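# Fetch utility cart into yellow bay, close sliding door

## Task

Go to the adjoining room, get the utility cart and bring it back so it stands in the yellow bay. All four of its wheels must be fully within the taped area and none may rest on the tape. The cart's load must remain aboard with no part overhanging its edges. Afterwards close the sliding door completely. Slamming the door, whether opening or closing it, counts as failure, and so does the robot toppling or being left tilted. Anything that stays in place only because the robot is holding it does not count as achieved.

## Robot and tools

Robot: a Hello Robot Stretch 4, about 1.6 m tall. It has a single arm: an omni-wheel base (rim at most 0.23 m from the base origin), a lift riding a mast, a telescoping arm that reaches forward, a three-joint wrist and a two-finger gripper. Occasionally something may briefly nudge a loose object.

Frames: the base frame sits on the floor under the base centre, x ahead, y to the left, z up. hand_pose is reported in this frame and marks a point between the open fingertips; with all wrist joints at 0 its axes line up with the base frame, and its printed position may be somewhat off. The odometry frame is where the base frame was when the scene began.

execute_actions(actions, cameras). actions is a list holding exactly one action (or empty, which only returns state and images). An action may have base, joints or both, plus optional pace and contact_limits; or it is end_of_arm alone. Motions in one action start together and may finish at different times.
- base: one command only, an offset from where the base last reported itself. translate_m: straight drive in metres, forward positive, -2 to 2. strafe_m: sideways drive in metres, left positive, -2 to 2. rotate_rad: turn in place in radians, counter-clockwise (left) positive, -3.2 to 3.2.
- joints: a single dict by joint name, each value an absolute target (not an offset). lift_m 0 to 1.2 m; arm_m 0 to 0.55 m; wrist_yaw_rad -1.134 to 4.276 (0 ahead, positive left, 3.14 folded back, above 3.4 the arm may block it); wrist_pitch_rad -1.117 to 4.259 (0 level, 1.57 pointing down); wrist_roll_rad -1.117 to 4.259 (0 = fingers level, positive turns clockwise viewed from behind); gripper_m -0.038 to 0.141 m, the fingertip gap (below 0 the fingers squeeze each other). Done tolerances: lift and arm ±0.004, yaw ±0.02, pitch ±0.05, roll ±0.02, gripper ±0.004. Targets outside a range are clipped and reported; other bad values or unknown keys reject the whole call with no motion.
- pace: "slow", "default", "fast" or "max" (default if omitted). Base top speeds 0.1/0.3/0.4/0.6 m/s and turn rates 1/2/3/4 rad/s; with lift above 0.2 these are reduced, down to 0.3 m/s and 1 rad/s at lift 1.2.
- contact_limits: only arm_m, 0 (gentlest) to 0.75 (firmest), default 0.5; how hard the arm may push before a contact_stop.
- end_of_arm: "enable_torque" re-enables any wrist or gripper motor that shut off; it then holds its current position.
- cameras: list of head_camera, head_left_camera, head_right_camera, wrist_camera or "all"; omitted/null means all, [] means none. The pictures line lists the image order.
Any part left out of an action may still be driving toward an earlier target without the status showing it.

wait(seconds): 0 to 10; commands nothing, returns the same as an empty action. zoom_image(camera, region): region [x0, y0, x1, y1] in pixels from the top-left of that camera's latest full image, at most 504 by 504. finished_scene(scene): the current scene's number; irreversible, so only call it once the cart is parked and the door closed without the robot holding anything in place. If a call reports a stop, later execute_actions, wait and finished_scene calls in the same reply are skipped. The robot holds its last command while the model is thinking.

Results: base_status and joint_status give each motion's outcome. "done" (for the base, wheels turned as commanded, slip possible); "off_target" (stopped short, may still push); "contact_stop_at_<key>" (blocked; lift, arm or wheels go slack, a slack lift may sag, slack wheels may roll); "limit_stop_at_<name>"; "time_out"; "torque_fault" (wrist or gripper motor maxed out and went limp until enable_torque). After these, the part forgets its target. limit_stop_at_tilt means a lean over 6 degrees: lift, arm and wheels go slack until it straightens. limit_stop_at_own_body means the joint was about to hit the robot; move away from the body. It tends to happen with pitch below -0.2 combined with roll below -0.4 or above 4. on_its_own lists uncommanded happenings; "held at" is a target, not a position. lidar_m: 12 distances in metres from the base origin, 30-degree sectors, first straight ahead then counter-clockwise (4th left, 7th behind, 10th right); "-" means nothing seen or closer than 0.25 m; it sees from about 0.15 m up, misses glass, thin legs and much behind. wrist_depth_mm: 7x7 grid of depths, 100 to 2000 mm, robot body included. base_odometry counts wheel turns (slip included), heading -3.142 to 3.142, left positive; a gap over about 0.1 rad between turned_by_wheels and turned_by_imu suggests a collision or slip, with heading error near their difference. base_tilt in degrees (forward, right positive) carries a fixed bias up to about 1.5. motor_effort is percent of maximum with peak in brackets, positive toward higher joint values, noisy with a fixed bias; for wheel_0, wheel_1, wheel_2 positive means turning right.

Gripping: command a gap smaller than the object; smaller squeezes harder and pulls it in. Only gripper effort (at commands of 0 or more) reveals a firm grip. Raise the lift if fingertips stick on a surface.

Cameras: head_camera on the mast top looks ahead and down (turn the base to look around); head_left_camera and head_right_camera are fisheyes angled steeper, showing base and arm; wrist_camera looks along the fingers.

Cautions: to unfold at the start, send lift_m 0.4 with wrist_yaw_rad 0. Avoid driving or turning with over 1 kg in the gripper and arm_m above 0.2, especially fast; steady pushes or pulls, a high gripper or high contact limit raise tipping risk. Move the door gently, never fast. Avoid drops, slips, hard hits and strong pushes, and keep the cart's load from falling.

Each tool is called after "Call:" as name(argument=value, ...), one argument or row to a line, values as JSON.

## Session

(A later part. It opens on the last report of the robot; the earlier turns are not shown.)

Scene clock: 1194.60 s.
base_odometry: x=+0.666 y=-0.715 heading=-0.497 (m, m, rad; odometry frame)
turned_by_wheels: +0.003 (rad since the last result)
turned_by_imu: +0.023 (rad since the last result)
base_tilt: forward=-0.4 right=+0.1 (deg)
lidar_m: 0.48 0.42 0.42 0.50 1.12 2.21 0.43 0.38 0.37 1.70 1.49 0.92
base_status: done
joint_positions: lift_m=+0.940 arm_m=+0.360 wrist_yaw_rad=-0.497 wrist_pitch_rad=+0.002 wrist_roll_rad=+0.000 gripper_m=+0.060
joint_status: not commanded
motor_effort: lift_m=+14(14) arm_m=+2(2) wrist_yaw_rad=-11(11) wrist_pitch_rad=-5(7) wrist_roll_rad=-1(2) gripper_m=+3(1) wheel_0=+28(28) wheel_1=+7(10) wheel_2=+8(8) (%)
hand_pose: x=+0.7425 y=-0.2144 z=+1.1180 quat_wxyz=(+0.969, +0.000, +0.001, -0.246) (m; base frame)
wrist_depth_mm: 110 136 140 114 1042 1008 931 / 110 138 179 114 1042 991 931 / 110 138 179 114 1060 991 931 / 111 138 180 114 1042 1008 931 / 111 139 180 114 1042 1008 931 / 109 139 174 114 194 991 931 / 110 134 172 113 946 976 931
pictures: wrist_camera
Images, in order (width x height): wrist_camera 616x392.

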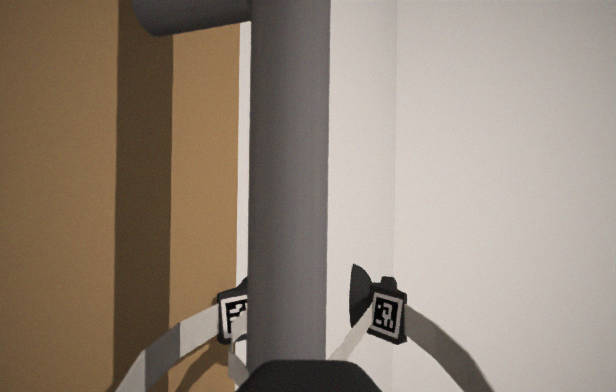

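Call:
execute_actions(
  actions=[
    {"base":{"strafe_m":0.04},"pace":"slow"},
  ],
  cameras=[],
)

Call:
execute_actions(
  actions=[
    {"base":{"translate_m":-0.05},"pace":"slow"},
  ],
  cameras=["wrist_camera"],
)

Call:
execute_actions(
  actions=[
    {"base":{"strafe_m":0.03},"pace":"slow"},
  ],
  cameras=[],
)

Call:
execute_actions(
  actions=[
    {"base":{"translate_m":-0.05},"pace":"slow"},
  ],
  cameras=["wrist_camera"],
)

Scene clock: 1207.53 s.
base_odometry: x=+0.685 y=-0.680 heading=-0.499 (m, m, rad; odometry frame)
turned_by_wheels: -0.002 (rad since the last result)
turned_by_imu: -0.005 (rad since the last result)
base_tilt: forward=-0.3 right=+0.3 (deg)
lidar_m: 0.47 0.40 0.40 0.48 1.04 2.17 0.45 0.40 0.41 1.74 1.53 0.65
base_status: done
joint_positions: lift_m=+0.940 arm_m=+0.360 wrist_yaw_rad=-0.513 wrist_pitch_rad=+0.003 wrist_roll_rad=+0.000 gripper_m=+0.060
joint_status: not commanded
on_its_own: wrist_yaw_rad is at rest, and its effort (+35) is outside its rest range (-13 to +13)
motor_effort: lift_m=+14(14) arm_m=+1(2) wrist_yaw_rad=+35(34) wrist_pitch_rad=-10(7) wrist_roll_rad=-1(1) gripper_m=-1(2) wheel_0=-14(25) wheel_1=-3(13) wheel_2=-9(8) (%)
hand_pose: x=+0.7391 y=-0.2177 z=+1.1178 quat_wxyz=(+0.967, +0.001, +0.001, -0.254) (m; base frame)
wrist_depth_mm: 105 126 149 132 1060 1042 960 / 105 126 177 131 1042 1025 960 / 105 127 177 131 1078 1025 960 / 106 127 178 131 1078 1008 960 / 106 128 179 131 1078 1025 960 / 106 128 170 130 184 1025 946 / 106 123 167 128 1060 991 960
pictures: none
No camera images: the call's "cameras" was empty. Leave "cameras" out to get every camera's image.

Scene clock: 1209.23 s.
base_odometry: x=+0.641 y=-0.657 heading=-0.500 (m, m, rad; odometry frame)
turned_by_wheels: +0.000 (rad since the last result)
turned_by_imu: -0.001 (rad since the last result)
base_tilt: forward=-0.4 right=+0.2 (deg)
lidar_m: 0.51 0.43 0.44 0.54 1.13 2.15 0.42 0.37 0.37 1.78 1.56 0.74
base_status: done
joint_positions: lift_m=+0.940 arm_m=+0.360 wrist_yaw_rad=-0.503 wrist_pitch_rad=+0.003 wrist_roll_rad=+0.000 gripper_m=+0.060
joint_status: not commanded
motor_effort: lift_m=+13(13) arm_m=+2(2) wrist_yaw_rad=+5(34) wrist_pitch_rad=-8(8) wrist_roll_rad=-1(1) gripper_m=+0(0) wheel_0=-3(15) wheel_1=-4(14) wheel_2=+1(7) (%)
hand_pose: x=+0.7413 y=-0.2156 z=+1.1178 quat_wxyz=(+0.969, +0.001, +0.001, -0.249) (m; base frame)
wrist_depth_mm: 131 166 207 174 1118 1042 991 / 131 167 208 174 1118 1060 991 / 131 167 233 175 1118 1060 1008 / 131 168 233 175 1098 1060 991 / 132 168 229 176 1098 1042 976 / 132 169 195 176 195 1042 991 / 132 157 223 146 1118 1025 976
pictures: wrist_camera
Images, in order (width x height): wrist_camera 616x392.

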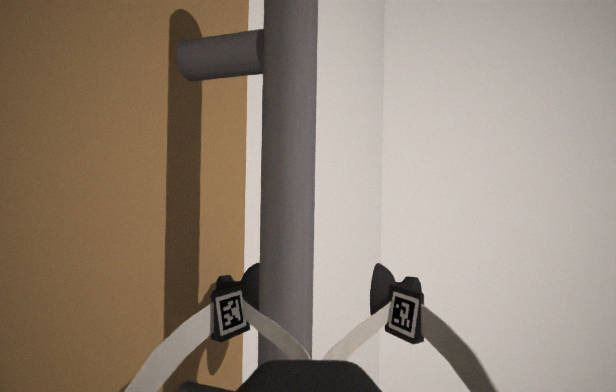

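Scene clock: 1210.53 s.
base_odometry: x=+0.656 y=-0.630 heading=-0.500 (m, m, rad; odometry frame)
turned_by_wheels: -0.001 (rad since the last result)
turned_by_imu: -0.001 (rad since the last result)
base_tilt: forward=-0.4 right=+0.2 (deg)
lidar_m: 0.48 0.40 0.41 0.51 1.09 2.15 0.45 0.38 0.39 1.80 1.57 0.71
base_status: done
joint_positions: lift_m=+0.940 arm_m=+0.360 wrist_yaw_rad=-0.506 wrist_pitch_rad=+0.003 wrist_roll_rad=+0.000 gripper_m=+0.060
joint_status: not commanded
on_its_own: wrist_yaw_rad is at rest, and its effort (+14) is outside its rest range (-13 to +13)
motor_effort: lift_m=+14(13) arm_m=+1(2) wrist_yaw_rad=+14(14) wrist_pitch_rad=-9(8) wrist_roll_rad=-1(2) gripper_m=-1(1) wheel_0=-5(7) wheel_1=+0(3) wheel_2=-2(1) (%)
hand_pose: x=+0.7406 y=-0.2163 z=+1.1178 quat_wxyz=(+0.968, +0.001, +0.001, -0.250) (m; base frame)
wrist_depth_mm: 112 143 199 198 1118 1078 1008 / 113 144 200 196 1138 1078 1008 / 113 144 200 257 1118 1078 1008 / 113 145 201 258 1118 1078 1008 / 113 145 202 259 1118 1078 1008 / 114 146 185 186 193 1078 1008 / 114 135 193 146 1118 1060 1008
pictures: none
No camera images: the call's "cameras" was empty. Leave "cameras" out to get every camera's image.

Scene clock: 1212.23 s.
base_odometry: x=+0.612 y=-0.606 heading=-0.500 (m, m, rad; odometry frame)
turned_by_wheels: +0.000 (rad since the last result)
turned_by_imu: +0.000 (rad since the last result)
base_tilt: forward=-0.3 right=+0.2 (deg)
lidar_m: 0.54 0.45 0.46 0.55 1.17 2.10 0.40 0.35 0.36 0.44 1.61 0.75
base_status: done
joint_positions: lift_m=+0.940 arm_m=+0.360 wrist_yaw_rad=-0.500 wrist_pitch_rad=+0.003 wrist_roll_rad=+0.000 gripper_m=+0.060
joint_status: not commanded
motor_effort: lift_m=+13(14) arm_m=+2(1) wrist_yaw_rad=-1(14) wrist_pitch_rad=-5(8) wrist_roll_rad=-1(1) gripper_m=-5(3) wheel_0=-1(8) wheel_1=-4(7) wheel_2=+3(3) (%)
hand_pose: x=+0.7418 y=-0.2151 z=+1.1178 quat_wxyz=(+0.969, +0.001, +0.001, -0.248) (m; base frame)
wrist_depth_mm: 147 187 258 236 1160 1118 1042 / 147 188 246 236 1160 1098 1042 / 148 189 260 239 1182 1098 1025 / 148 189 262 466 1160 1098 1042 / 148 190 263 466 1160 1098 1025 / 149 190 196 469 195 1098 1025 / 149 177 247 143 1160 1078 1025
pictures: wrist_camera
Images, in order (width x height): wrist_camera 616x392.

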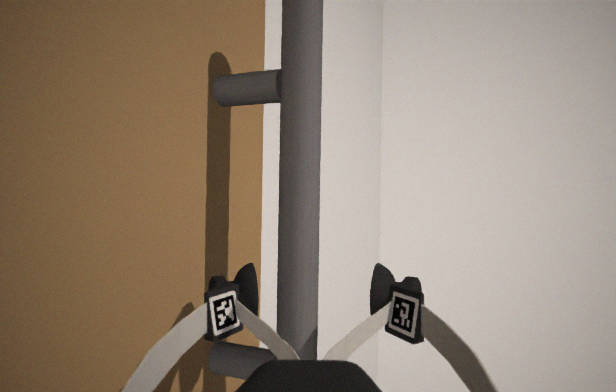

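Call:
execute_actions(
  actions=[
    {"joints":{"arm_m":0.0},"pace":"slow"},
  ],
  cameras=[],
)

Call:
execute_actions(
  actions=[
    {"base":{"rotate_rad":0.9},"joints":{"wrist_yaw_rad":0.0}},
  ],
)

Scene clock: 1227.60 s.
base_odometry: x=+0.612 y=-0.606 heading=-0.500 (m, m, rad; odometry frame)
turned_by_wheels: +0.000 (rad since the last result)
turned_by_imu: -0.002 (rad since the last result)
base_tilt: forward=-0.4 right=+0.2 (deg)
lidar_m: 0.52 0.44 0.45 0.55 1.14 2.09 0.40 0.34 0.35 0.43 1.61 0.76
base_status: not commanded
joint_positions: lift_m=+0.940 arm_m=+0.001 wrist_yaw_rad=-0.500 wrist_pitch_rad=+0.003 wrist_roll_rad=+0.000 gripper_m=+0.060
joint_status: all done
motor_effort: lift_m=+13(14) arm_m=-5(5) wrist_yaw_rad=-2(2) wrist_pitch_rad=-6(10) wrist_roll_rad=-1(1) gripper_m=-1(3) wheel_0=-1(1) wheel_1=-4(4) wheel_2=+3(3) (%)
hand_pose: x=+0.3832 y=-0.2150 z=+1.1178 quat_wxyz=(+0.969, +0.000, +0.001, -0.247) (m; base frame)
wrist_depth_mm: 418 530 842 1366 1430 1336 1255 / 415 539 842 1366 1430 1336 1255 / 421 535 842 1366 1430 1336 1255 / 421 535 842 1397 1464 1336 1229 / 421 539 842 1397 1464 1336 1255 / 421 539 196 1397 194 1336 1255 / 421 500 854 143 1397 1308 1255
pictures: none
No camera images: the call's "cameras" was empty. Leave "cameras" out to get every camera's image.

Scene clock: 1230.13 s.
base_odometry: x=+0.612 y=-0.606 heading=+0.398 (m, m, rad; odometry frame)
turned_by_wheels: +0.899 (rad since the last result)
turned_by_imu: +0.849 (rad since the last result)
base_tilt: forward=-1.1 right=+0.6 (deg)
lidar_m: 0.45 0.49 0.84 2.12 1.90 0.36 0.34 0.38 1.62 1.48 0.61 0.46
base_status: done
joint_positions: lift_m=+0.940 arm_m=-0.001 wrist_yaw_rad=-0.018 wrist_pitch_rad=+0.005 wrist_roll_rad=+0.001 gripper_m=+0.060
joint_status: all done
on_its_own: wrist_yaw_rad is at rest, and its effort (+48) is outside its rest range (-13 to +13)
motor_effort: lift_m=+15(15) arm_m=+7(7) wrist_yaw_rad=+48(93) wrist_pitch_rad=-18(32) wrist_roll_rad=-2(2) gripper_m=-2(10) wheel_0=-1(7) wheel_1=+1(6) wheel_2=-13(22) (%)
hand_pose: x=+0.4567 y=-0.0925 z=+1.1169 quat_wxyz=(+1.000, +0.000, +0.003, -0.009) (m; base frame)
wrist_depth_mm: 258 251 247 241 236 231 227 / 258 252 247 241 236 230 226 / 258 252 246 240 236 229 226 / 258 252 246 241 236 229 226 / 257 252 245 240 234 229 225 / 258 251 194 239 221 228 225 / 256 252 245 151 232 228 225
pictures: head_camera, head_left_camera, head_right_camera, wrist_camera
Images, in order (width x height): head_camera 420x560, head_left_camera 420x672, head_right_camera 420x672, wrist_camera 616x392.

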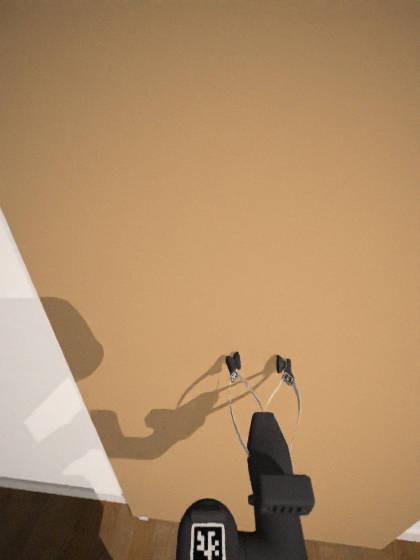

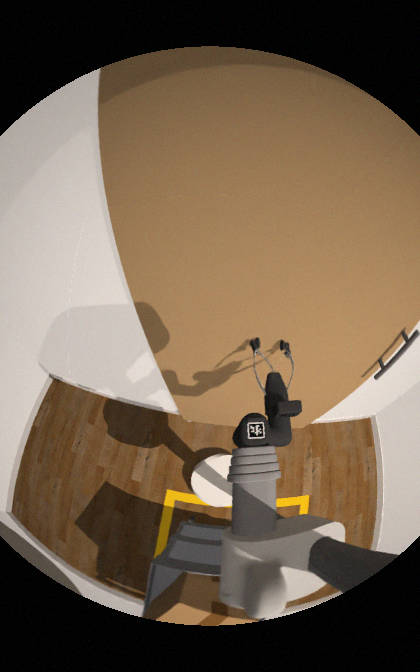

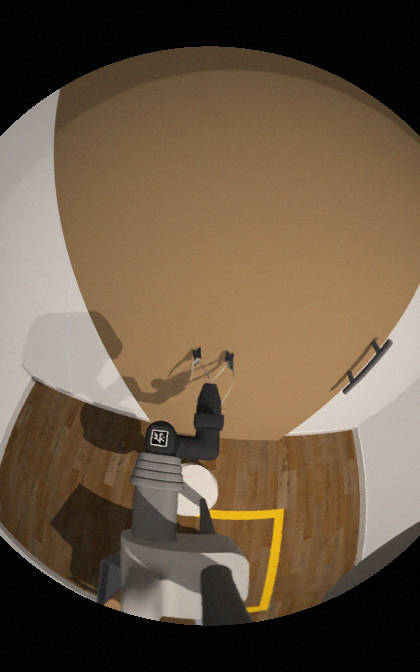

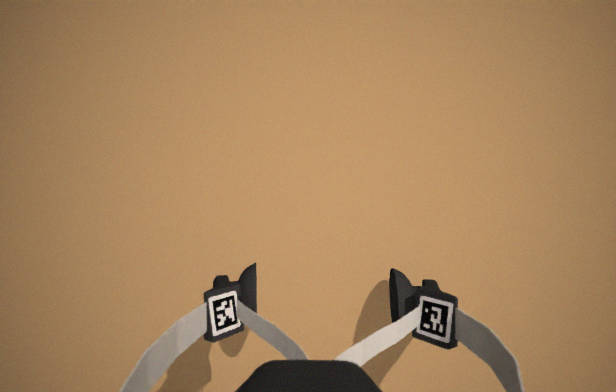

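Call:
execute_actions(
  actions=[
    {"base":{"translate_m":-0.06},"pace":"slow"},
  ],
  cameras=[],
)

Call:
execute_actions(
  actions=[
    {"joints":{"wrist_yaw_rad":-1.1}},
  ],
  cameras=[],
)

Call:
execute_actions(
  actions=[
    {"base":{"rotate_rad":-0.6},"pace":"slow"},
  ],
)

Scene clock: 1239.37 s.
base_odometry: x=+0.556 y=-0.630 heading=+0.398 (m, m, rad; odometry frame)
turned_by_wheels: +0.000 (rad since the last result)
turned_by_imu: -0.013 (rad since the last result)
base_tilt: forward=-0.4 right=+0.3 (deg)
lidar_m: 0.49 0.55 0.90 2.10 1.86 0.30 0.30 0.36 1.63 1.59 0.68 0.52
base_status: done
joint_positions: lift_m=+0.940 arm_m=-0.001 wrist_yaw_rad=+0.000 wrist_pitch_rad=+0.002 wrist_roll_rad=+0.000 gripper_m=+0.060
joint_status: not commanded
motor_effort: lift_m=+15(15) arm_m=+6(7) wrist_yaw_rad=-1(48) wrist_pitch_rad=-6(17) wrist_roll_rad=-1(2) gripper_m=-6(5) wheel_0=-3(4) wheel_1=-2(6) wheel_2=+2(12) (%)
hand_pose: x=+0.4584 y=-0.0875 z=+1.1179 quat_wxyz=(+1.000, +0.000, +0.001, +0.000) (m; base frame)
wrist_depth_mm: 307 300 291 285 277 270 264 / 307 298 293 283 277 270 265 / 307 300 291 283 277 270 264 / 307 300 291 283 276 270 265 / 307 298 291 283 276 270 263 / 307 298 196 283 195 268 264 / 307 298 290 143 274 267 263
pictures: none
No camera images: the call's "cameras" was empty. Leave "cameras" out to get every camera's image.

Scene clock: 1240.57 s.
base_odometry: x=+0.556 y=-0.630 heading=+0.398 (m, m, rad; odometry frame)
turned_by_wheels: +0.000 (rad since the last result)
turned_by_imu: +0.000 (rad since the last result)
base_tilt: forward=-0.3 right=+0.2 (deg)
lidar_m: 0.49 0.54 0.90 2.12 1.88 0.31 0.29 0.35 1.63 1.58 0.67 0.52
base_status: not commanded
joint_positions: lift_m=+0.940 arm_m=-0.001 wrist_yaw_rad=-1.100 wrist_pitch_rad=+0.002 wrist_roll_rad=+0.000 gripper_m=+0.060
joint_status: all done
motor_effort: lift_m=+15(15) arm_m=+5(6) wrist_yaw_rad=-3(9) wrist_pitch_rad=-6(6) wrist_roll_rad=-1(1) gripper_m=-5(1) wheel_0=-2(2) wheel_1=-2(2) wheel_2=+2(2) (%)
hand_pose: x=+0.2230 y=-0.2967 z=+1.1178 quat_wxyz=(+0.853, +0.001, +0.001, -0.523) (m; base frame)
wrist_depth_mm: 351 424 535 715 1255 1430 1308 / 353 424 535 715 1255 1430 1308 / 353 424 535 683 1281 1464 1308 / 353 424 539 683 1255 1430 1308 / 353 427 539 691 1281 1430 1308 / 355 427 196 723 194 1430 1308 / 355 404 539 143 1281 1366 1281
pictures: none
No camera images: the call's "cameras" was empty. Leave "cameras" out to get every camera's image.

Scene clock: 1242.40 s.
base_odometry: x=+0.556 y=-0.630 heading=-0.201 (m, m, rad; odometry frame)
turned_by_wheels: -0.600 (rad since the last result)
turned_by_imu: -0.604 (rad since the last result)
base_tilt: forward=-0.4 right=+0.3 (deg)
lidar_m: 0.51 0.49 0.52 0.83 2.12 2.01 0.32 0.30 0.33 1.66 1.59 0.71
base_status: done
joint_positions: lift_m=+0.940 arm_m=-0.001 wrist_yaw_rad=-1.100 wrist_pitch_rad=+0.002 wrist_roll_rad=+0.000 gripper_m=+0.060
joint_status: not commanded
motor_effort: lift_m=+15(15) arm_m=+5(5) wrist_yaw_rad=-3(3) wrist_pitch_rad=-7(8) wrist_roll_rad=-1(1) gripper_m=+0(4) wheel_0=+1(5) wheel_1=+3(2) wheel_2=+2(5) (%)
hand_pose: x=+0.2230 y=-0.2967 z=+1.1178 quat_wxyz=(+0.853, +0.001, +0.001, -0.523) (m; base frame)
wrist_depth_mm: 778 1205 1499 1537 1499 1537 1537 / 778 1182 1499 1499 1537 1499 1499 / 788 1205 1464 1499 1499 1499 1499 / 788 1205 1499 1499 1499 1537 1499 / 798 1205 1499 1499 1499 1537 1499 / 798 1229 196 1499 194 1537 1499 / 798 1060 1464 143 1499 1499 1499
pictures: head_camera, head_left_camera, head_right_camera, wrist_camera
Images, in order (width x height): head_camera 420x560, head_left_camera 420x672, head_right_camera 420x672, wrist_camera 616x392.

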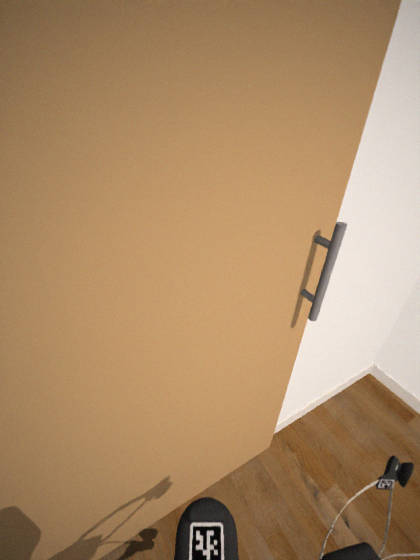

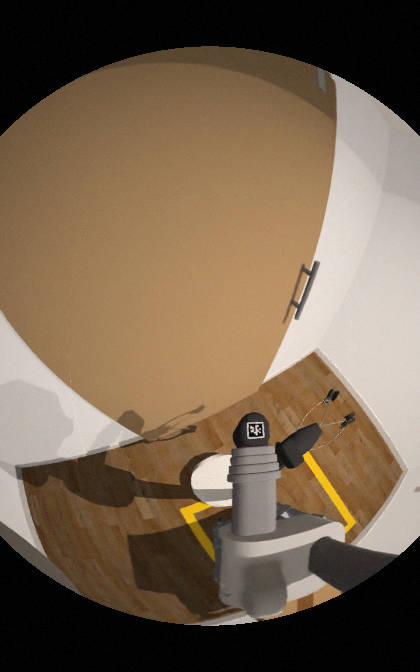

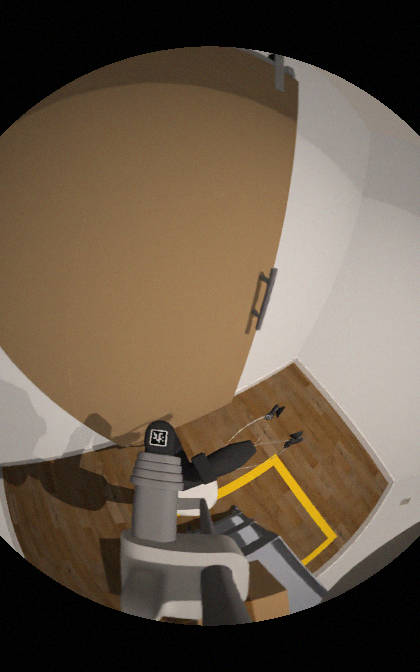

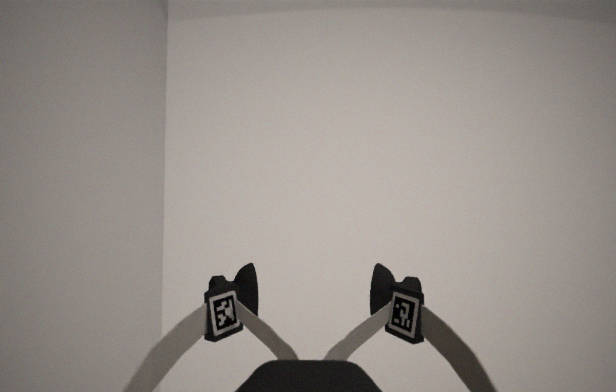

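Call:
zoom_image(
  camera="head_right_camera",
  region=[230,45,330,125],
)

Region (230, 45, 330, 125) of head_right_camera's 420x672 image, scaled by 5.040, with more detail than that image has; it fills the top 403 rows of this view, and the rest is white.

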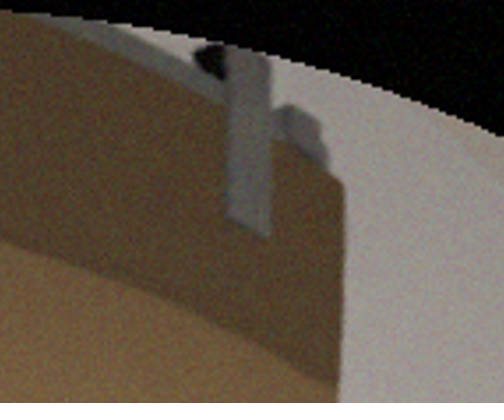

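Call:
execute_actions(
  actions=[
    {"base":{"rotate_rad":-0.23},"joints":{"wrist_yaw_rad":-0.5},"pace":"slow"},
  ],
  cameras=[],
)

Call:
execute_actions(
  actions=[
    {"joints":{"arm_m":0.3}},
  ],
  cameras=["wrist_camera","head_camera"],
)

Scene clock: 1251.97 s.
base_odometry: x=+0.556 y=-0.630 heading=-0.431 (m, m, rad; odometry frame)
turned_by_wheels: -0.230 (rad since the last result)
turned_by_imu: -0.232 (rad since the last result)
base_tilt: forward=-0.4 right=+0.2 (deg)
lidar_m: 0.58 0.49 0.52 0.62 1.25 2.13 0.34 0.30 0.31 0.35 1.60 1.05
base_status: done
joint_positions: lift_m=+0.940 arm_m=-0.001 wrist_yaw_rad=-0.500 wrist_pitch_rad=+0.002 wrist_roll_rad=+0.000 gripper_m=+0.060
joint_status: all done
motor_effort: lift_m=+15(15) arm_m=+6(5) wrist_yaw_rad=-1(1) wrist_pitch_rad=-7(7) wrist_roll_rad=-1(1) gripper_m=-5(5) wheel_0=+1(4) wheel_1=+3(7) wheel_2=+2(6) (%)
hand_pose: x=+0.3812 y=-0.2151 z=+1.1178 quat_wxyz=(+0.969, +0.000, +0.001, -0.248) (m; base frame)
wrist_depth_mm: 466 591 931 1464 1430 1336 1229 / 469 597 931 1499 1397 1308 1229 / 469 544 931 1499 1430 1336 1229 / 469 559 917 1464 1397 1308 1255 / 469 559 946 1464 1397 1308 1229 / 469 559 197 1499 195 1308 1229 / 473 559 946 143 1397 1281 1229
pictures: none
No camera images: the call's "cameras" was empty. Leave "cameras" out to get every camera's image.

Scene clock: 1253.97 s.
base_odometry: x=+0.556 y=-0.630 heading=-0.431 (m, m, rad; odometry frame)
turned_by_wheels: +0.000 (rad since the last result)
turned_by_imu: -0.001 (rad since the last result)
base_tilt: forward=-0.4 right=+0.2 (deg)
lidar_m: 0.58 0.50 0.49 0.60 1.28 2.12 0.34 0.29 0.30 0.36 1.58 1.05
base_status: not commanded
joint_positions: lift_m=+0.940 arm_m=+0.299 wrist_yaw_rad=-0.500 wrist_pitch_rad=+0.002 wrist_roll_rad=+0.000 gripper_m=+0.060
joint_status: all done
motor_effort: lift_m=+15(15) arm_m=+6(7) wrist_yaw_rad=-3(2) wrist_pitch_rad=-7(8) wrist_roll_rad=-1(1) gripper_m=-6(4) wheel_0=+1(0) wheel_1=+3(3) wheel_2=+2(2) (%)
hand_pose: x=+0.6813 y=-0.2150 z=+1.1178 quat_wxyz=(+0.969, +0.000, +0.001, -0.247) (m; base frame)
wrist_depth_mm: 238 291 521 831 1205 1118 1060 / 238 273 517 831 1205 1118 1042 / 238 283 530 842 1205 1118 1042 / 239 285 525 842 1205 1118 1042 / 240 285 530 854 1205 1138 1060 / 241 282 196 854 195 1098 1042 / 242 270 530 143 1205 1078 1042
pictures: head_camera, wrist_camera
Images, in order (width x height): head_camera 420x560, wrist_camera 616x392.

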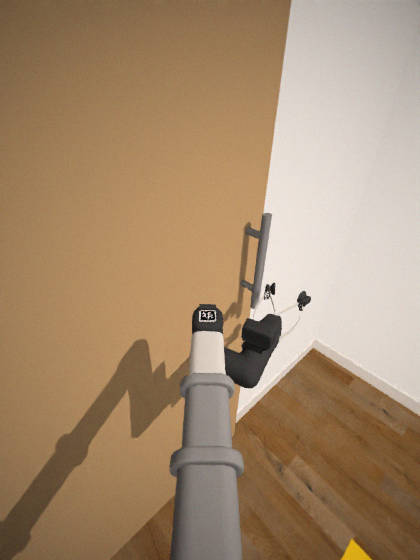

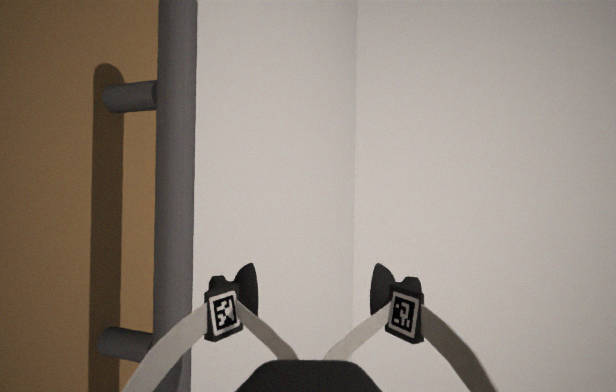

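Call:
execute_actions(
  actions=[
    {"base":{"strafe_m":0.09},"pace":"slow"},
  ],
  cameras=[],
)

Call:
execute_actions(
  actions=[
    {"base":{"translate_m":0.05},"pace":"slow"},
  ],
  cameras=["wrist_camera"],
)

Scene clock: 1263.83 s.
base_odometry: x=+0.594 y=-0.548 heading=-0.431 (m, m, rad; odometry frame)
turned_by_wheels: +0.000 (rad since the last result)
turned_by_imu: -0.002 (rad since the last result)
base_tilt: forward=-0.4 right=+0.2 (deg)
lidar_m: 0.50 0.43 0.44 0.53 1.13 2.04 1.69 0.35 0.36 0.44 1.64 0.77
base_status: done
joint_positions: lift_m=+0.940 arm_m=+0.299 wrist_yaw_rad=-0.500 wrist_pitch_rad=+0.002 wrist_roll_rad=+0.000 gripper_m=+0.060
joint_status: not commanded
motor_effort: lift_m=+15(15) arm_m=+6(5) wrist_yaw_rad=-2(3) wrist_pitch_rad=-6(7) wrist_roll_rad=-1(1) gripper_m=-1(3) wheel_0=-2(6) wheel_1=+3(7) wheel_2=+0(2) (%)
hand_pose: x=+0.6813 y=-0.2150 z=+1.1178 quat_wxyz=(+0.969, +0.000, +0.001, -0.247) (m; base frame)
wrist_depth_mm: 177 226 310 609 1255 1182 1118 / 178 226 312 530 1255 1182 1098 / 178 228 314 535 1255 1182 1098 / 178 228 314 530 1255 1182 1098 / 179 229 315 535 1255 1182 1098 / 180 229 196 676 194 1182 1118 / 180 213 312 143 1255 1160 1098
pictures: none
No camera images: the call's "cameras" was empty. Leave "cameras" out to get every camera's image.

Scene clock: 1265.53 s.
base_odometry: x=+0.639 y=-0.569 heading=-0.431 (m, m, rad; odometry frame)
turned_by_wheels: +0.000 (rad since the last result)
turned_by_imu: +0.000 (rad since the last result)
base_tilt: forward=-0.4 right=+0.2 (deg)
lidar_m: 0.47 0.40 0.40 0.50 1.04 2.10 1.71 0.40 0.39 1.83 1.62 0.73
base_status: done
joint_positions: lift_m=+0.940 arm_m=+0.299 wrist_yaw_rad=-0.500 wrist_pitch_rad=+0.002 wrist_roll_rad=+0.000 gripper_m=+0.060
joint_status: not commanded
motor_effort: lift_m=+15(15) arm_m=+6(5) wrist_yaw_rad=-3(3) wrist_pitch_rad=-7(7) wrist_roll_rad=-1(1) gripper_m=-5(1) wheel_0=+0(4) wheel_1=+4(10) wheel_2=-2(6) (%)
hand_pose: x=+0.6813 y=-0.2150 z=+1.1178 quat_wxyz=(+0.969, +0.000, +0.001, -0.247) (m; base frame)
wrist_depth_mm: 140 179 244 312 1229 1160 1078 / 140 179 246 266 1205 1160 1078 / 141 179 247 315 1205 1160 1078 / 141 180 248 317 1205 1138 1078 / 141 180 248 317 1205 1138 1060 / 142 181 196 319 195 1160 1078 / 142 167 250 143 1205 1138 1060
pictures: wrist_camera
Images, in order (width x height): wrist_camera 616x392.

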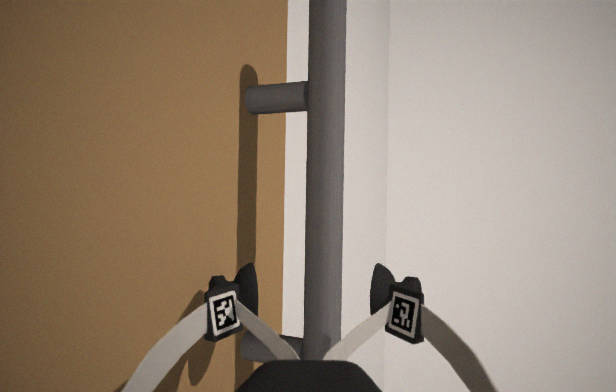

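Advance along the axis.

Call:
execute_actions(
  actions=[
    {"base":{"strafe_m":-0.04},"pace":"slow"},
  ],
  cameras=[],
)

Call:
execute_actions(
  actions=[
    {"joints":{"arm_m":0.37},"pace":"slow"},
  ],
  cameras=[],
)

Call:
execute_actions(
  actions=[
    {"base":{"strafe_m":-0.045},"pace":"slow"},
  ],
  cameras=[],
)

Call:
execute_actions(
  actions=[
    {"joints":{"arm_m":0.43},"pace":"slow"},
  ],
  cameras=["wrist_camera"],
)

Call:
execute_actions(
  actions=[
    {"base":{"strafe_m":-0.04},"pace":"slow"},
  ],
  cameras=["wrist_camera"],
)

Scene clock: 1276.93 s.
base_odometry: x=+0.623 y=-0.605 heading=-0.431 (m, m, rad; odometry frame)
turned_by_wheels: +0.000 (rad since the last result)
turned_by_imu: -0.001 (rad since the last result)
base_tilt: forward=-0.3 right=+0.3 (deg)
lidar_m: 0.49 0.43 0.43 0.53 1.12 2.12 0.44 0.37 0.37 1.80 1.60 0.73
base_status: done
joint_positions: lift_m=+0.940 arm_m=+0.299 wrist_yaw_rad=-0.500 wrist_pitch_rad=+0.002 wrist_roll_rad=+0.000 gripper_m=+0.060
joint_status: not commanded
motor_effort: lift_m=+15(15) arm_m=+5(6) wrist_yaw_rad=-3(3) wrist_pitch_rad=-4(7) wrist_roll_rad=-1(1) gripper_m=-7(6) wheel_0=+3(5) wheel_1=-4(8) wheel_2=+0(2) (%)
hand_pose: x=+0.6813 y=-0.2150 z=+1.1178 quat_wxyz=(+0.969, +0.000, +0.001, -0.247) (m; base frame)
wrist_depth_mm: 167 213 278 634 1205 1118 1042 / 167 213 252 634 1182 1138 1060 / 167 214 279 640 1182 1118 1060 / 168 214 281 640 1182 1118 1060 / 169 215 281 647 1182 1138 1078 / 168 215 196 654 194 1138 1060 / 169 200 250 146 1182 1098 1060
pictures: none
No camera images: the call's "cameras" was empty. Leave "cameras" out to get every camera's image.

Scene clock: 1278.90 s.
base_odometry: x=+0.623 y=-0.605 heading=-0.431 (m, m, rad; odometry frame)
turned_by_wheels: +0.000 (rad since the last result)
turned_by_imu: -0.001 (rad since the last result)
base_tilt: forward=-0.4 right=+0.3 (deg)
lidar_m: 0.50 0.43 0.42 0.53 1.11 2.13 0.44 0.37 0.38 1.81 1.59 0.70
base_status: not commanded
joint_positions: lift_m=+0.940 arm_m=+0.369 wrist_yaw_rad=-0.506 wrist_pitch_rad=+0.002 wrist_roll_rad=+0.000 gripper_m=+0.060
joint_status: all done
on_its_own: wrist_yaw_rad is at rest, and its effort (+14) is outside its rest range (-13 to +13)
motor_effort: lift_m=+15(15) arm_m=+7(7) wrist_yaw_rad=+14(13) wrist_pitch_rad=-5(5) wrist_roll_rad=-2(1) gripper_m=+1(5) wheel_0=+1(3) wheel_1=-3(4) wheel_2=-1(1) (%)
hand_pose: x=+0.7497 y=-0.2162 z=+1.1178 quat_wxyz=(+0.968, +0.000, +0.001, -0.250) (m; base frame)
wrist_depth_mm: 117 150 195 178 1138 1078 1008 / 117 150 195 179 1138 1060 1025 / 118 150 208 178 1118 1078 1008 / 118 151 209 177 1138 1078 1008 / 118 151 210 177 1118 1078 1008 / 118 152 189 176 195 1078 1008 / 119 141 200 150 1138 1060 1008
pictures: none
No camera images: the call's "cameras" was empty. Leave "cameras" out to get every camera's image.

Scene clock: 1280.43 s.
base_odometry: x=+0.604 y=-0.646 heading=-0.430 (m, m, rad; odometry frame)
turned_by_wheels: +0.001 (rad since the last result)
turned_by_imu: +0.001 (rad since the last result)
base_tilt: forward=-0.3 right=+0.2 (deg)
lidar_m: 0.54 0.45 0.45 0.55 1.19 2.15 0.40 0.35 0.35 1.77 1.56 1.00
base_status: done
joint_positions: lift_m=+0.940 arm_m=+0.369 wrist_yaw_rad=-0.496 wrist_pitch_rad=+0.002 wrist_roll_rad=+0.000 gripper_m=+0.060
joint_status: not commanded
on_its_own: wrist_yaw_rad is at rest, and its effort (-15) is outside its rest range (-13 to +13)
motor_effort: lift_m=+15(15) arm_m=+5(7) wrist_yaw_rad=-15(13) wrist_pitch_rad=-7(3) wrist_roll_rad=-2(1) gripper_m=-2(2) wheel_0=+9(9) wheel_1=-2(9) wheel_2=+3(3) (%)
hand_pose: x=+0.7522 y=-0.2141 z=+1.1178 quat_wxyz=(+0.969, +0.000, +0.001, -0.245) (m; base frame)
wrist_depth_mm: 140 177 169 549 1098 1042 991 / 140 178 177 549 1118 1060 976 / 140 178 211 554 1118 1042 976 / 140 179 212 554 1118 1042 976 / 141 179 212 559 1098 1042 976 / 141 173 182 564 195 1060 976 / 141 161 213 160 1098 1025 976
pictures: none
No camera images: the call's "cameras" was empty. Leave "cameras" out to get every camera's image.

Scene clock: 1282.27 s.
base_odometry: x=+0.604 y=-0.646 heading=-0.431 (m, m, rad; odometry frame)
turned_by_wheels: -0.001 (rad since the last result)
turned_by_imu: -0.002 (rad since the last result)
base_tilt: forward=-0.4 right=+0.2 (deg)
lidar_m: 0.53 0.46 0.47 0.57 1.17 2.14 0.40 0.34 0.34 1.77 1.56 0.99
base_status: not commanded
joint_positions: lift_m=+0.940 arm_m=+0.428 wrist_yaw_rad=-0.509 wrist_pitch_rad=+0.002 wrist_roll_rad=+0.000 gripper_m=+0.060
joint_status: all done
on_its_own: wrist_yaw_rad is at rest, and its effort (+25) is outside its rest range (-13 to +13)
motor_effort: lift_m=+15(15) arm_m=+9(8) wrist_yaw_rad=+25(25) wrist_pitch_rad=-6(7) wrist_roll_rad=-1(0) gripper_m=+0(1) wheel_0=+2(9) wheel_1=-1(1) wheel_2=-2(3) (%)
hand_pose: x=+0.8086 y=-0.2170 z=+1.1178 quat_wxyz=(+0.968, +0.000, +0.001, -0.252) (m; base frame)
wrist_depth_mm: 107 132 144 125 1060 1025 946 / 107 132 183 124 1060 1025 946 / 107 133 184 124 1042 1008 946 / 107 133 185 125 1042 1025 946 / 107 133 185 125 1060 1025 946 / 108 134 178 125 193 1008 946 / 108 128 177 123 1078 991 946
pictures: wrist_camera
Images, in order (width x height): wrist_camera 616x392.

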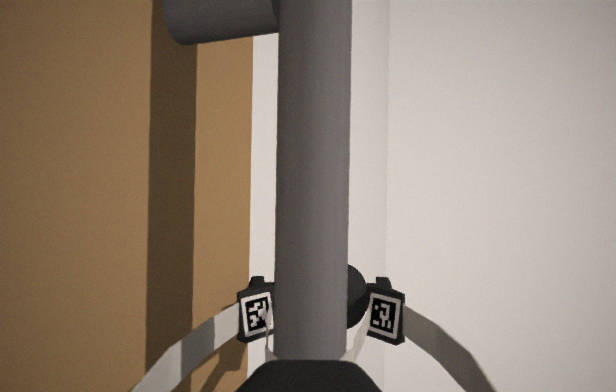

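Scene clock: 1283.73 s.
base_odometry: x=+0.587 y=-0.682 heading=-0.428 (m, m, rad; odometry frame)
turned_by_wheels: +0.003 (rad since the last result)
turned_by_imu: +0.017 (rad since the last result)
base_tilt: forward=-0.4 right=+0.2 (deg)
lidar_m: 0.55 0.48 0.49 0.59 1.29 2.18 0.36 0.31 0.33 1.72 1.53 0.99
base_status: done
joint_positions: lift_m=+0.940 arm_m=+0.429 wrist_yaw_rad=-0.498 wrist_pitch_rad=+0.002 wrist_roll_rad=+0.000 gripper_m=+0.060
joint_status: not commanded
motor_effort: lift_m=+15(15) arm_m=+8(9) wrist_yaw_rad=-8(25) wrist_pitch_rad=-8(10) wrist_roll_rad=-1(2) gripper_m=+2(1) wheel_0=+26(25) wheel_1=+8(11) wheel_2=+8(9) (%)
hand_pose: x=+0.8112 y=-0.2146 z=+1.1179 quat_wxyz=(+0.969, +0.000, +0.001, -0.246) (m; base frame)
wrist_depth_mm: 110 136 140 114 991 976 917 / 111 137 177 114 1008 991 931 / 111 138 178 114 1008 991 931 / 109 138 179 114 1008 991 931 / 109 138 179 114 1025 991 917 / 110 138 175 114 193 991 931 / 110 134 172 113 891 976 931
pictures: wrist_camera
Images, in order (width x height): wrist_camera 616x392.

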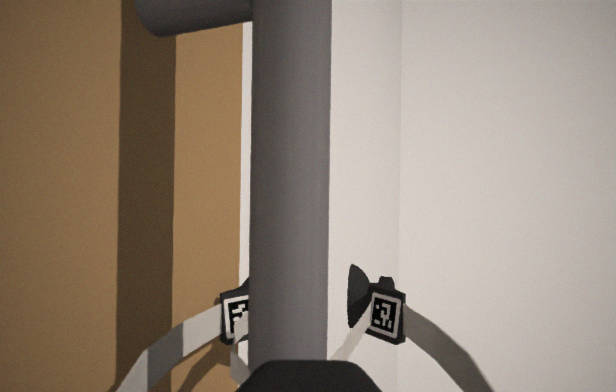

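Call:
execute_actions(
  actions=[
    {"base":{"strafe_m":0.025},"pace":"slow"},
  ],
  cameras=[],
)

Call:
execute_actions(
  actions=[
    {"joints":{"arm_m":0.38},"pace":"slow"},
  ],
  cameras=[],
)

Call:
execute_actions(
  actions=[
    {"base":{"strafe_m":0.025},"pace":"slow"},
  ],
  cameras=[],
)

Call:
execute_actions(
  actions=[
    {"joints":{"arm_m":0.33},"pace":"slow"},
  ],
  cameras=["wrist_camera"],
)

Call:
execute_actions(
  actions=[
    {"base":{"strafe_m":0.02},"pace":"slow"},
  ],
  cameras=[],
)

Call:
execute_actions(
  actions=[
    {"joints":{"arm_m":0.0},"pace":"slow"},
  ],
)

Scene clock: 1297.20 s.
base_odometry: x=+0.597 y=-0.659 heading=-0.429 (m, m, rad; odometry frame)
turned_by_wheels: -0.001 (rad since the last result)
turned_by_imu: -0.003 (rad since the last result)
base_tilt: forward=-0.4 right=+0.2 (deg)
lidar_m: 0.53 0.46 0.48 0.59 1.24 2.17 0.39 0.33 0.34 1.76 1.56 0.98
base_status: done
joint_positions: lift_m=+0.940 arm_m=+0.429 wrist_yaw_rad=-0.508 wrist_pitch_rad=+0.002 wrist_roll_rad=+0.000 gripper_m=+0.060
joint_status: not commanded
on_its_own: wrist_yaw_rad is at rest, and its effort (+21) is outside its rest range (-13 to +13)
motor_effort: lift_m=+15(15) arm_m=+5(8) wrist_yaw_rad=+21(21) wrist_pitch_rad=-8(6) wrist_roll_rad=-1(2) gripper_m=-1(0) wheel_0=-9(24) wheel_1=-3(13) wheel_2=-4(8) (%)
hand_pose: x=+0.8095 y=-0.2167 z=+1.1178 quat_wxyz=(+0.968, +0.000, +0.001, -0.251) (m; base frame)
wrist_depth_mm: 108 133 142 123 1042 1008 946 / 108 133 183 123 1060 1008 946 / 108 134 184 123 1042 1008 946 / 109 134 185 123 1060 1008 960 / 109 135 185 124 1042 1008 946 / 109 135 176 123 193 1025 931 / 109 130 177 121 1008 976 946
pictures: none
No camera images: the call's "cameras" was empty. Leave "cameras" out to get every camera's image.

Scene clock: 1298.90 s.
base_odometry: x=+0.597 y=-0.659 heading=-0.428 (m, m, rad; odometry frame)
turned_by_wheels: +0.001 (rad since the last result)
turned_by_imu: +0.001 (rad since the last result)
base_tilt: forward=-0.4 right=+0.3 (deg)
lidar_m: 0.53 0.48 0.45 0.59 1.24 2.16 0.38 0.34 0.34 1.77 1.56 0.97
base_status: not commanded
joint_positions: lift_m=+0.940 arm_m=+0.381 wrist_yaw_rad=-0.501 wrist_pitch_rad=+0.002 wrist_roll_rad=+0.000 gripper_m=+0.060
joint_status: all done
motor_effort: lift_m=+15(15) arm_m=-4(7) wrist_yaw_rad=+2(21) wrist_pitch_rad=-8(7) wrist_roll_rad=-1(1) gripper_m=-4(4) wheel_0=-1(9) wheel_1=-3(2) wheel_2=-3(4) (%)
hand_pose: x=+0.7627 y=-0.2153 z=+1.1178 quat_wxyz=(+0.969, +0.000, +0.001, -0.248) (m; base frame)
wrist_depth_mm: 136 173 182 525 1078 1042 976 / 137 174 205 535 1098 1042 976 / 137 174 226 530 1078 1042 976 / 137 174 216 539 1078 1042 960 / 138 175 217 539 1078 1042 960 / 138 175 185 544 195 1042 976 / 138 157 218 146 1098 1025 960
pictures: none
No camera images: the call's "cameras" was empty. Leave "cameras" out to get every camera's image.

Scene clock: 1300.10 s.
base_odometry: x=+0.608 y=-0.637 heading=-0.429 (m, m, rad; odometry frame)
turned_by_wheels: +0.000 (rad since the last result)
turned_by_imu: -0.001 (rad since the last result)
base_tilt: forward=-0.4 right=+0.3 (deg)
lidar_m: 0.52 0.45 0.45 0.56 1.20 2.14 0.41 0.34 0.35 1.77 1.57 0.74
base_status: done
joint_positions: lift_m=+0.940 arm_m=+0.381 wrist_yaw_rad=-0.505 wrist_pitch_rad=+0.002 wrist_roll_rad=+0.000 gripper_m=+0.060
joint_status: not commanded
motor_effort: lift_m=+15(15) arm_m=-4(5) wrist_yaw_rad=+11(11) wrist_pitch_rad=-6(6) wrist_roll_rad=-1(1) gripper_m=-4(2) wheel_0=-5(7) wheel_1=+1(3) wheel_2=+0(2) (%)
hand_pose: x=+0.7620 y=-0.2160 z=+1.1178 quat_wxyz=(+0.968, +0.000, +0.001, -0.250) (m; base frame)
wrist_depth_mm: 122 155 202 181 1098 1060 991 / 122 156 199 180 1118 1060 976 / 123 156 214 180 1118 1060 991 / 123 156 215 180 1098 1060 991 / 123 157 216 180 1098 1060 991 / 123 158 191 181 195 1060 991 / 124 147 206 146 1098 1025 976
pictures: none
No camera images: the call's "cameras" was empty. Leave "cameras" out to get every camera's image.

Scene clock: 1301.80 s.
base_odometry: x=+0.608 y=-0.636 heading=-0.429 (m, m, rad; odometry frame)
turned_by_wheels: +0.000 (rad since the last result)
turned_by_imu: +0.000 (rad since the last result)
base_tilt: forward=-0.4 right=+0.2 (deg)
lidar_m: 0.52 0.46 0.45 0.56 1.21 2.14 0.37 0.35 0.35 1.78 1.58 0.72
base_status: not commanded
joint_positions: lift_m=+0.940 arm_m=+0.331 wrist_yaw_rad=-0.500 wrist_pitch_rad=+0.002 wrist_roll_rad=+0.000 gripper_m=+0.060
joint_status: all done
motor_effort: lift_m=+15(15) arm_m=-6(6) wrist_yaw_rad=-2(12) wrist_pitch_rad=-8(6) wrist_roll_rad=-1(1) gripper_m=-3(5) wheel_0=-4(6) wheel_1=+1(2) wheel_2=+0(0) (%)
hand_pose: x=+0.7131 y=-0.2151 z=+1.1178 quat_wxyz=(+0.969, +0.000, +0.001, -0.248) (m; base frame)
wrist_depth_mm: 158 200 272 585 1182 1098 1025 / 158 200 241 585 1160 1098 1025 / 158 201 274 585 1160 1098 1025 / 159 202 263 597 1160 1098 1008 / 159 202 264 603 1138 1078 1025 / 160 203 196 603 195 1078 1008 / 160 189 240 143 1138 1060 1008
pictures: wrist_camera
Images, in order (width x height): wrist_camera 616x392.

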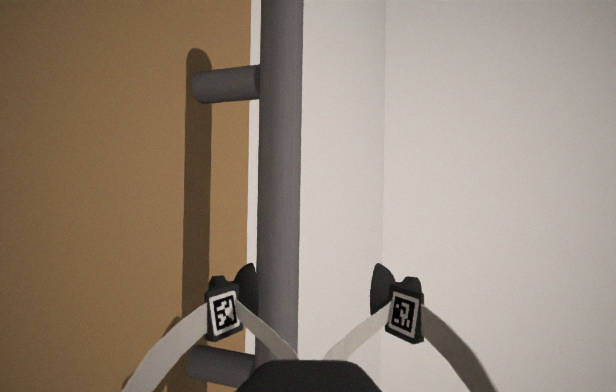

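Scene clock: 1302.90 s.
base_odometry: x=+0.616 y=-0.618 heading=-0.428 (m, m, rad; odometry frame)
turned_by_wheels: +0.000 (rad since the last result)
turned_by_imu: +0.000 (rad since the last result)
base_tilt: forward=-0.4 right=+0.2 (deg)
lidar_m: 0.50 0.44 0.43 0.55 1.17 2.12 0.40 0.35 0.38 1.77 1.59 0.74
base_status: done
joint_positions: lift_m=+0.940 arm_m=+0.331 wrist_yaw_rad=-0.500 wrist_pitch_rad=+0.002 wrist_roll_rad=+0.000 gripper_m=+0.060
joint_status: not commanded
motor_effort: lift_m=+15(15) arm_m=-5(6) wrist_yaw_rad=-1(1) wrist_pitch_rad=-7(7) wrist_roll_rad=-1(1) gripper_m=-6(2) wheel_0=-1(6) wheel_1=+2(8) wheel_2=+0(0) (%)
hand_pose: x=+0.7131 y=-0.2151 z=+1.1178 quat_wxyz=(+0.969, +0.000, +0.001, -0.248) (m; base frame)
wrist_depth_mm: 144 183 249 315 1160 1098 1025 / 145 183 249 241 1138 1098 1025 / 145 184 252 319 1160 1098 1025 / 146 185 253 320 1160 1098 1025 / 146 185 254 445 1160 1098 1042 / 146 186 196 449 195 1098 1025 / 146 173 244 143 1160 1078 1025
pictures: none
No camera images: the call's "cameras" was empty. Leave "cameras" out to get every camera's image.

Scene clock: 1307.50 s.
base_odometry: x=+0.616 y=-0.618 heading=-0.428 (m, m, rad; odometry frame)
turned_by_wheels: +0.000 (rad since the last result)
turned_by_imu: -0.001 (rad since the last result)
base_tilt: forward=-0.4 right=+0.3 (deg)
lidar_m: 0.50 0.44 0.44 0.54 1.18 2.14 0.41 0.36 0.37 1.80 1.59 0.72
base_status: not commanded
joint_positions: lift_m=+0.940 arm_m=+0.001 wrist_yaw_rad=-0.500 wrist_pitch_rad=+0.002 wrist_roll_rad=+0.000 gripper_m=+0.060
joint_status: all done
motor_effort: lift_m=+15(15) arm_m=-5(5) wrist_yaw_rad=-3(1) wrist_pitch_rad=-6(10) wrist_roll_rad=-1(1) gripper_m=-4(1) wheel_0=-1(0) wheel_1=+1(2) wheel_2=+0(0) (%)
hand_pose: x=+0.3832 y=-0.2150 z=+1.1178 quat_wxyz=(+0.969, +0.000, +0.001, -0.247) (m; base frame)
wrist_depth_mm: 394 500 778 1255 1430 1281 1229 / 397 500 788 1255 1397 1308 1205 / 394 504 798 1255 1430 1308 1205 / 397 504 798 1255 1430 1308 1229 / 397 504 788 1281 1397 1308 1229 / 399 508 196 1281 195 1308 1229 / 399 469 798 143 1397 1281 1205
pictures: head_camera, head_left_camera, head_right_camera, wrist_camera
Images, in order (width x height): head_camera 420x560, head_left_camera 420x672, head_right_camera 420x672, wrist_camera 616x392.

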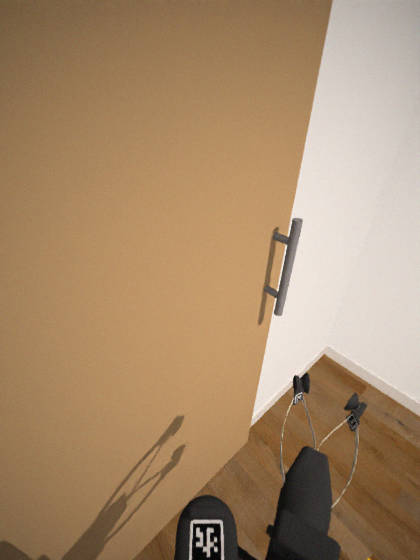

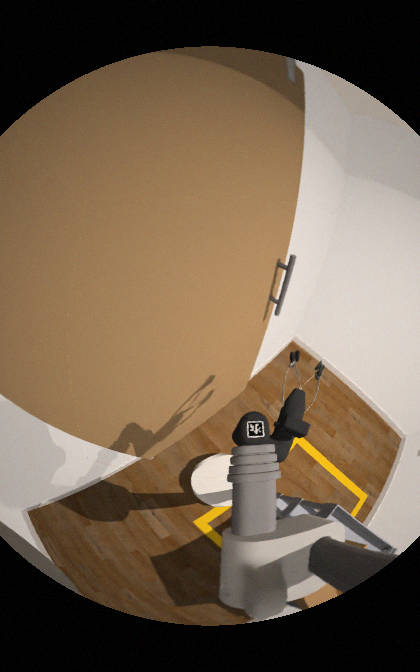

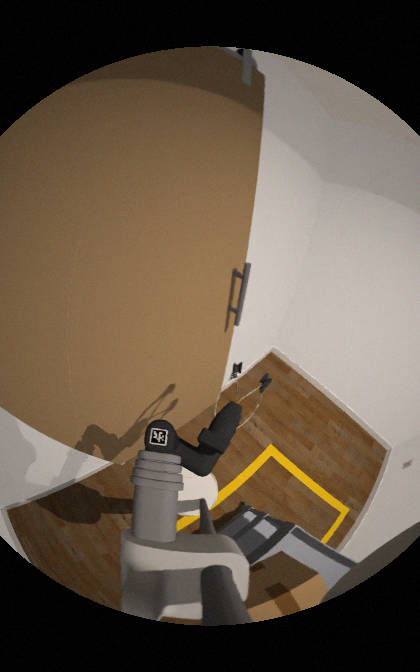

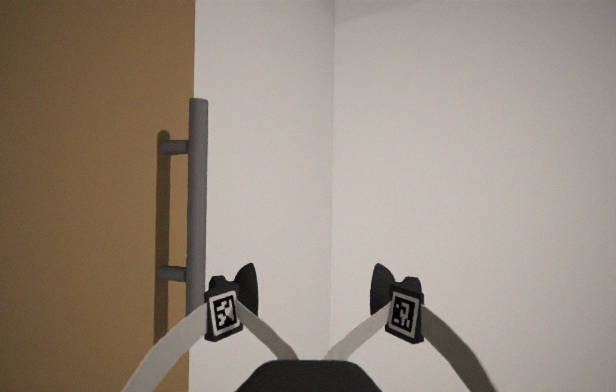

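Call:
execute_actions(
  actions=[
    {"joints":{"lift_m":1.2}},
  ],
  cameras=[],
)

Call:
execute_actions(
  actions=[
    {"base":{"rotate_rad":-1.7},"pace":"slow"},
  ],
)

Scene clock: 1316.67 s.
base_odometry: x=+0.616 y=-0.618 heading=-0.428 (m, m, rad; odometry frame)
turned_by_wheels: +0.000 (rad since the last result)
turned_by_imu: -0.002 (rad since the last result)
base_tilt: forward=-0.5 right=+0.3 (deg)
lidar_m: 0.50 0.43 0.45 0.54 1.18 2.12 0.39 0.36 0.36 1.79 1.59 0.73
base_status: not commanded
joint_positions: lift_m=+1.198 arm_m=+0.001 wrist_yaw_rad=-0.500 wrist_pitch_rad=+0.002 wrist_roll_rad=+0.000 gripper_m=+0.060
joint_status: all done
joint sent to its limit — the command would take lift_m past its upper limit, so that joint was sent only as far as its limit.
motor_effort: lift_m=+22(22) arm_m=-5(5) wrist_yaw_rad=-2(2) wrist_pitch_rad=-7(6) wrist_roll_rad=-1(1) gripper_m=-4(1) wheel_0=-1(1) wheel_1=+2(2) wheel_2=+0(0) (%)
hand_pose: x=+0.3831 y=-0.2150 z=+1.3759 quat_wxyz=(+0.969, +0.000, +0.001, -0.247) (m; base frame)
wrist_depth_mm: 394 500 778 1229 1397 1308 1229 / 394 500 788 1255 1430 1308 1205 / 397 504 798 1255 1430 1308 1205 / 399 504 798 1255 1430 1308 1205 / 397 504 788 1281 1397 1308 1205 / 399 504 197 1281 194 1308 1229 / 399 473 798 143 1397 1255 1205
pictures: none
No camera images: the call's "cameras" was empty. Leave "cameras" out to get every camera's image.

Scene clock: 1319.63 s.
base_odometry: x=+0.616 y=-0.618 heading=-2.128 (m, m, rad; odometry frame)
turned_by_wheels: -1.700 (rad since the last result)
turned_by_imu: -1.711 (rad since the last result)
base_tilt: forward=-0.5 right=+0.1 (deg)
lidar_m: 0.41 1.60 1.13 0.54 0.44 0.44 0.51 0.94 2.13 1.83 0.35 0.35
base_status: done
joint_positions: lift_m=+1.198 arm_m=+0.001 wrist_yaw_rad=-0.500 wrist_pitch_rad=+0.002 wrist_roll_rad=+0.000 gripper_m=+0.060
joint_status: not commanded
motor_effort: lift_m=+22(22) arm_m=-5(5) wrist_yaw_rad=-2(3) wrist_pitch_rad=-7(6) wrist_roll_rad=-1(1) gripper_m=-2(4) wheel_0=+2(5) wheel_1=+3(8) wheel_2=+1(6) (%)
hand_pose: x=+0.3831 y=-0.2150 z=+1.3759 quat_wxyz=(+0.969, +0.000, +0.001, -0.247) (m; base frame)
wrist_depth_mm: 1661 1537 1464 1366 1281 1229 1160 / 1618 1537 1464 1366 1308 1229 1160 / 1618 1537 1464 1366 1281 1205 1182 / 1618 1537 1430 1366 1308 1229 1160 / 1618 1537 1430 1366 1281 1205 1160 / 1618 1499 196 1366 194 1205 1160 / 1618 1537 1464 143 1281 1182 1160
pictures: head_camera, head_left_camera, head_right_camera, wrist_camera
Images, in order (width x height): head_camera 420x560, head_left_camera 420x672, head_right_camera 420x672, wrist_camera 616x392.

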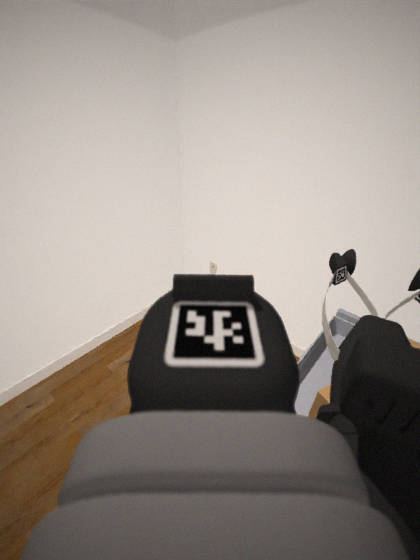

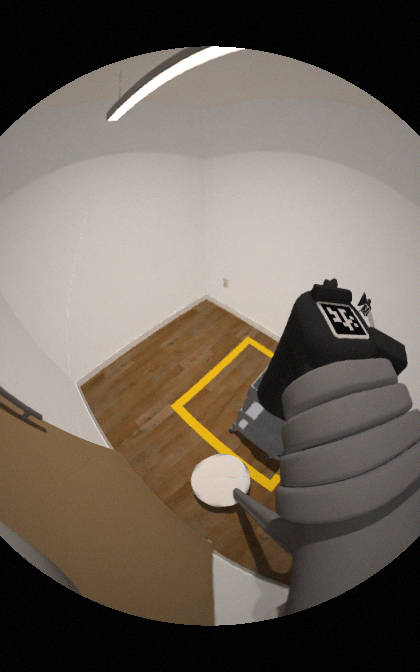

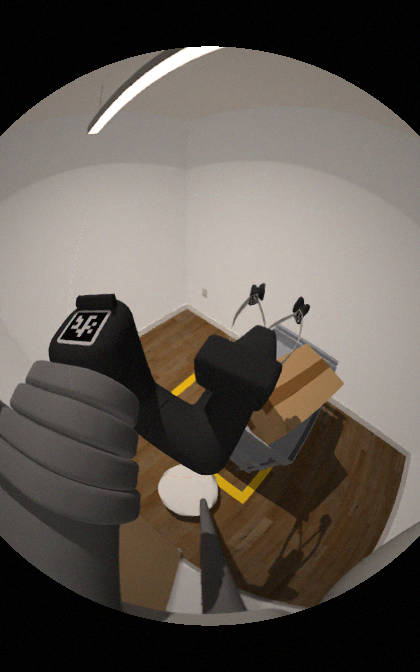

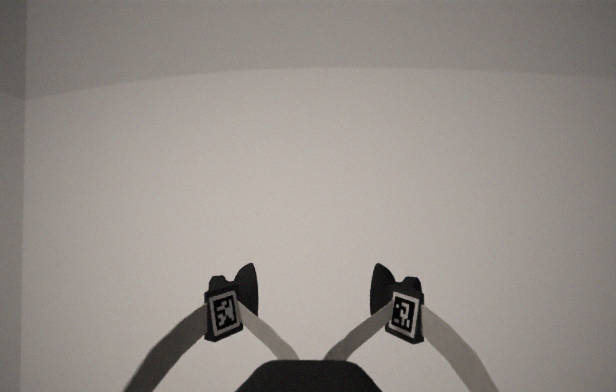

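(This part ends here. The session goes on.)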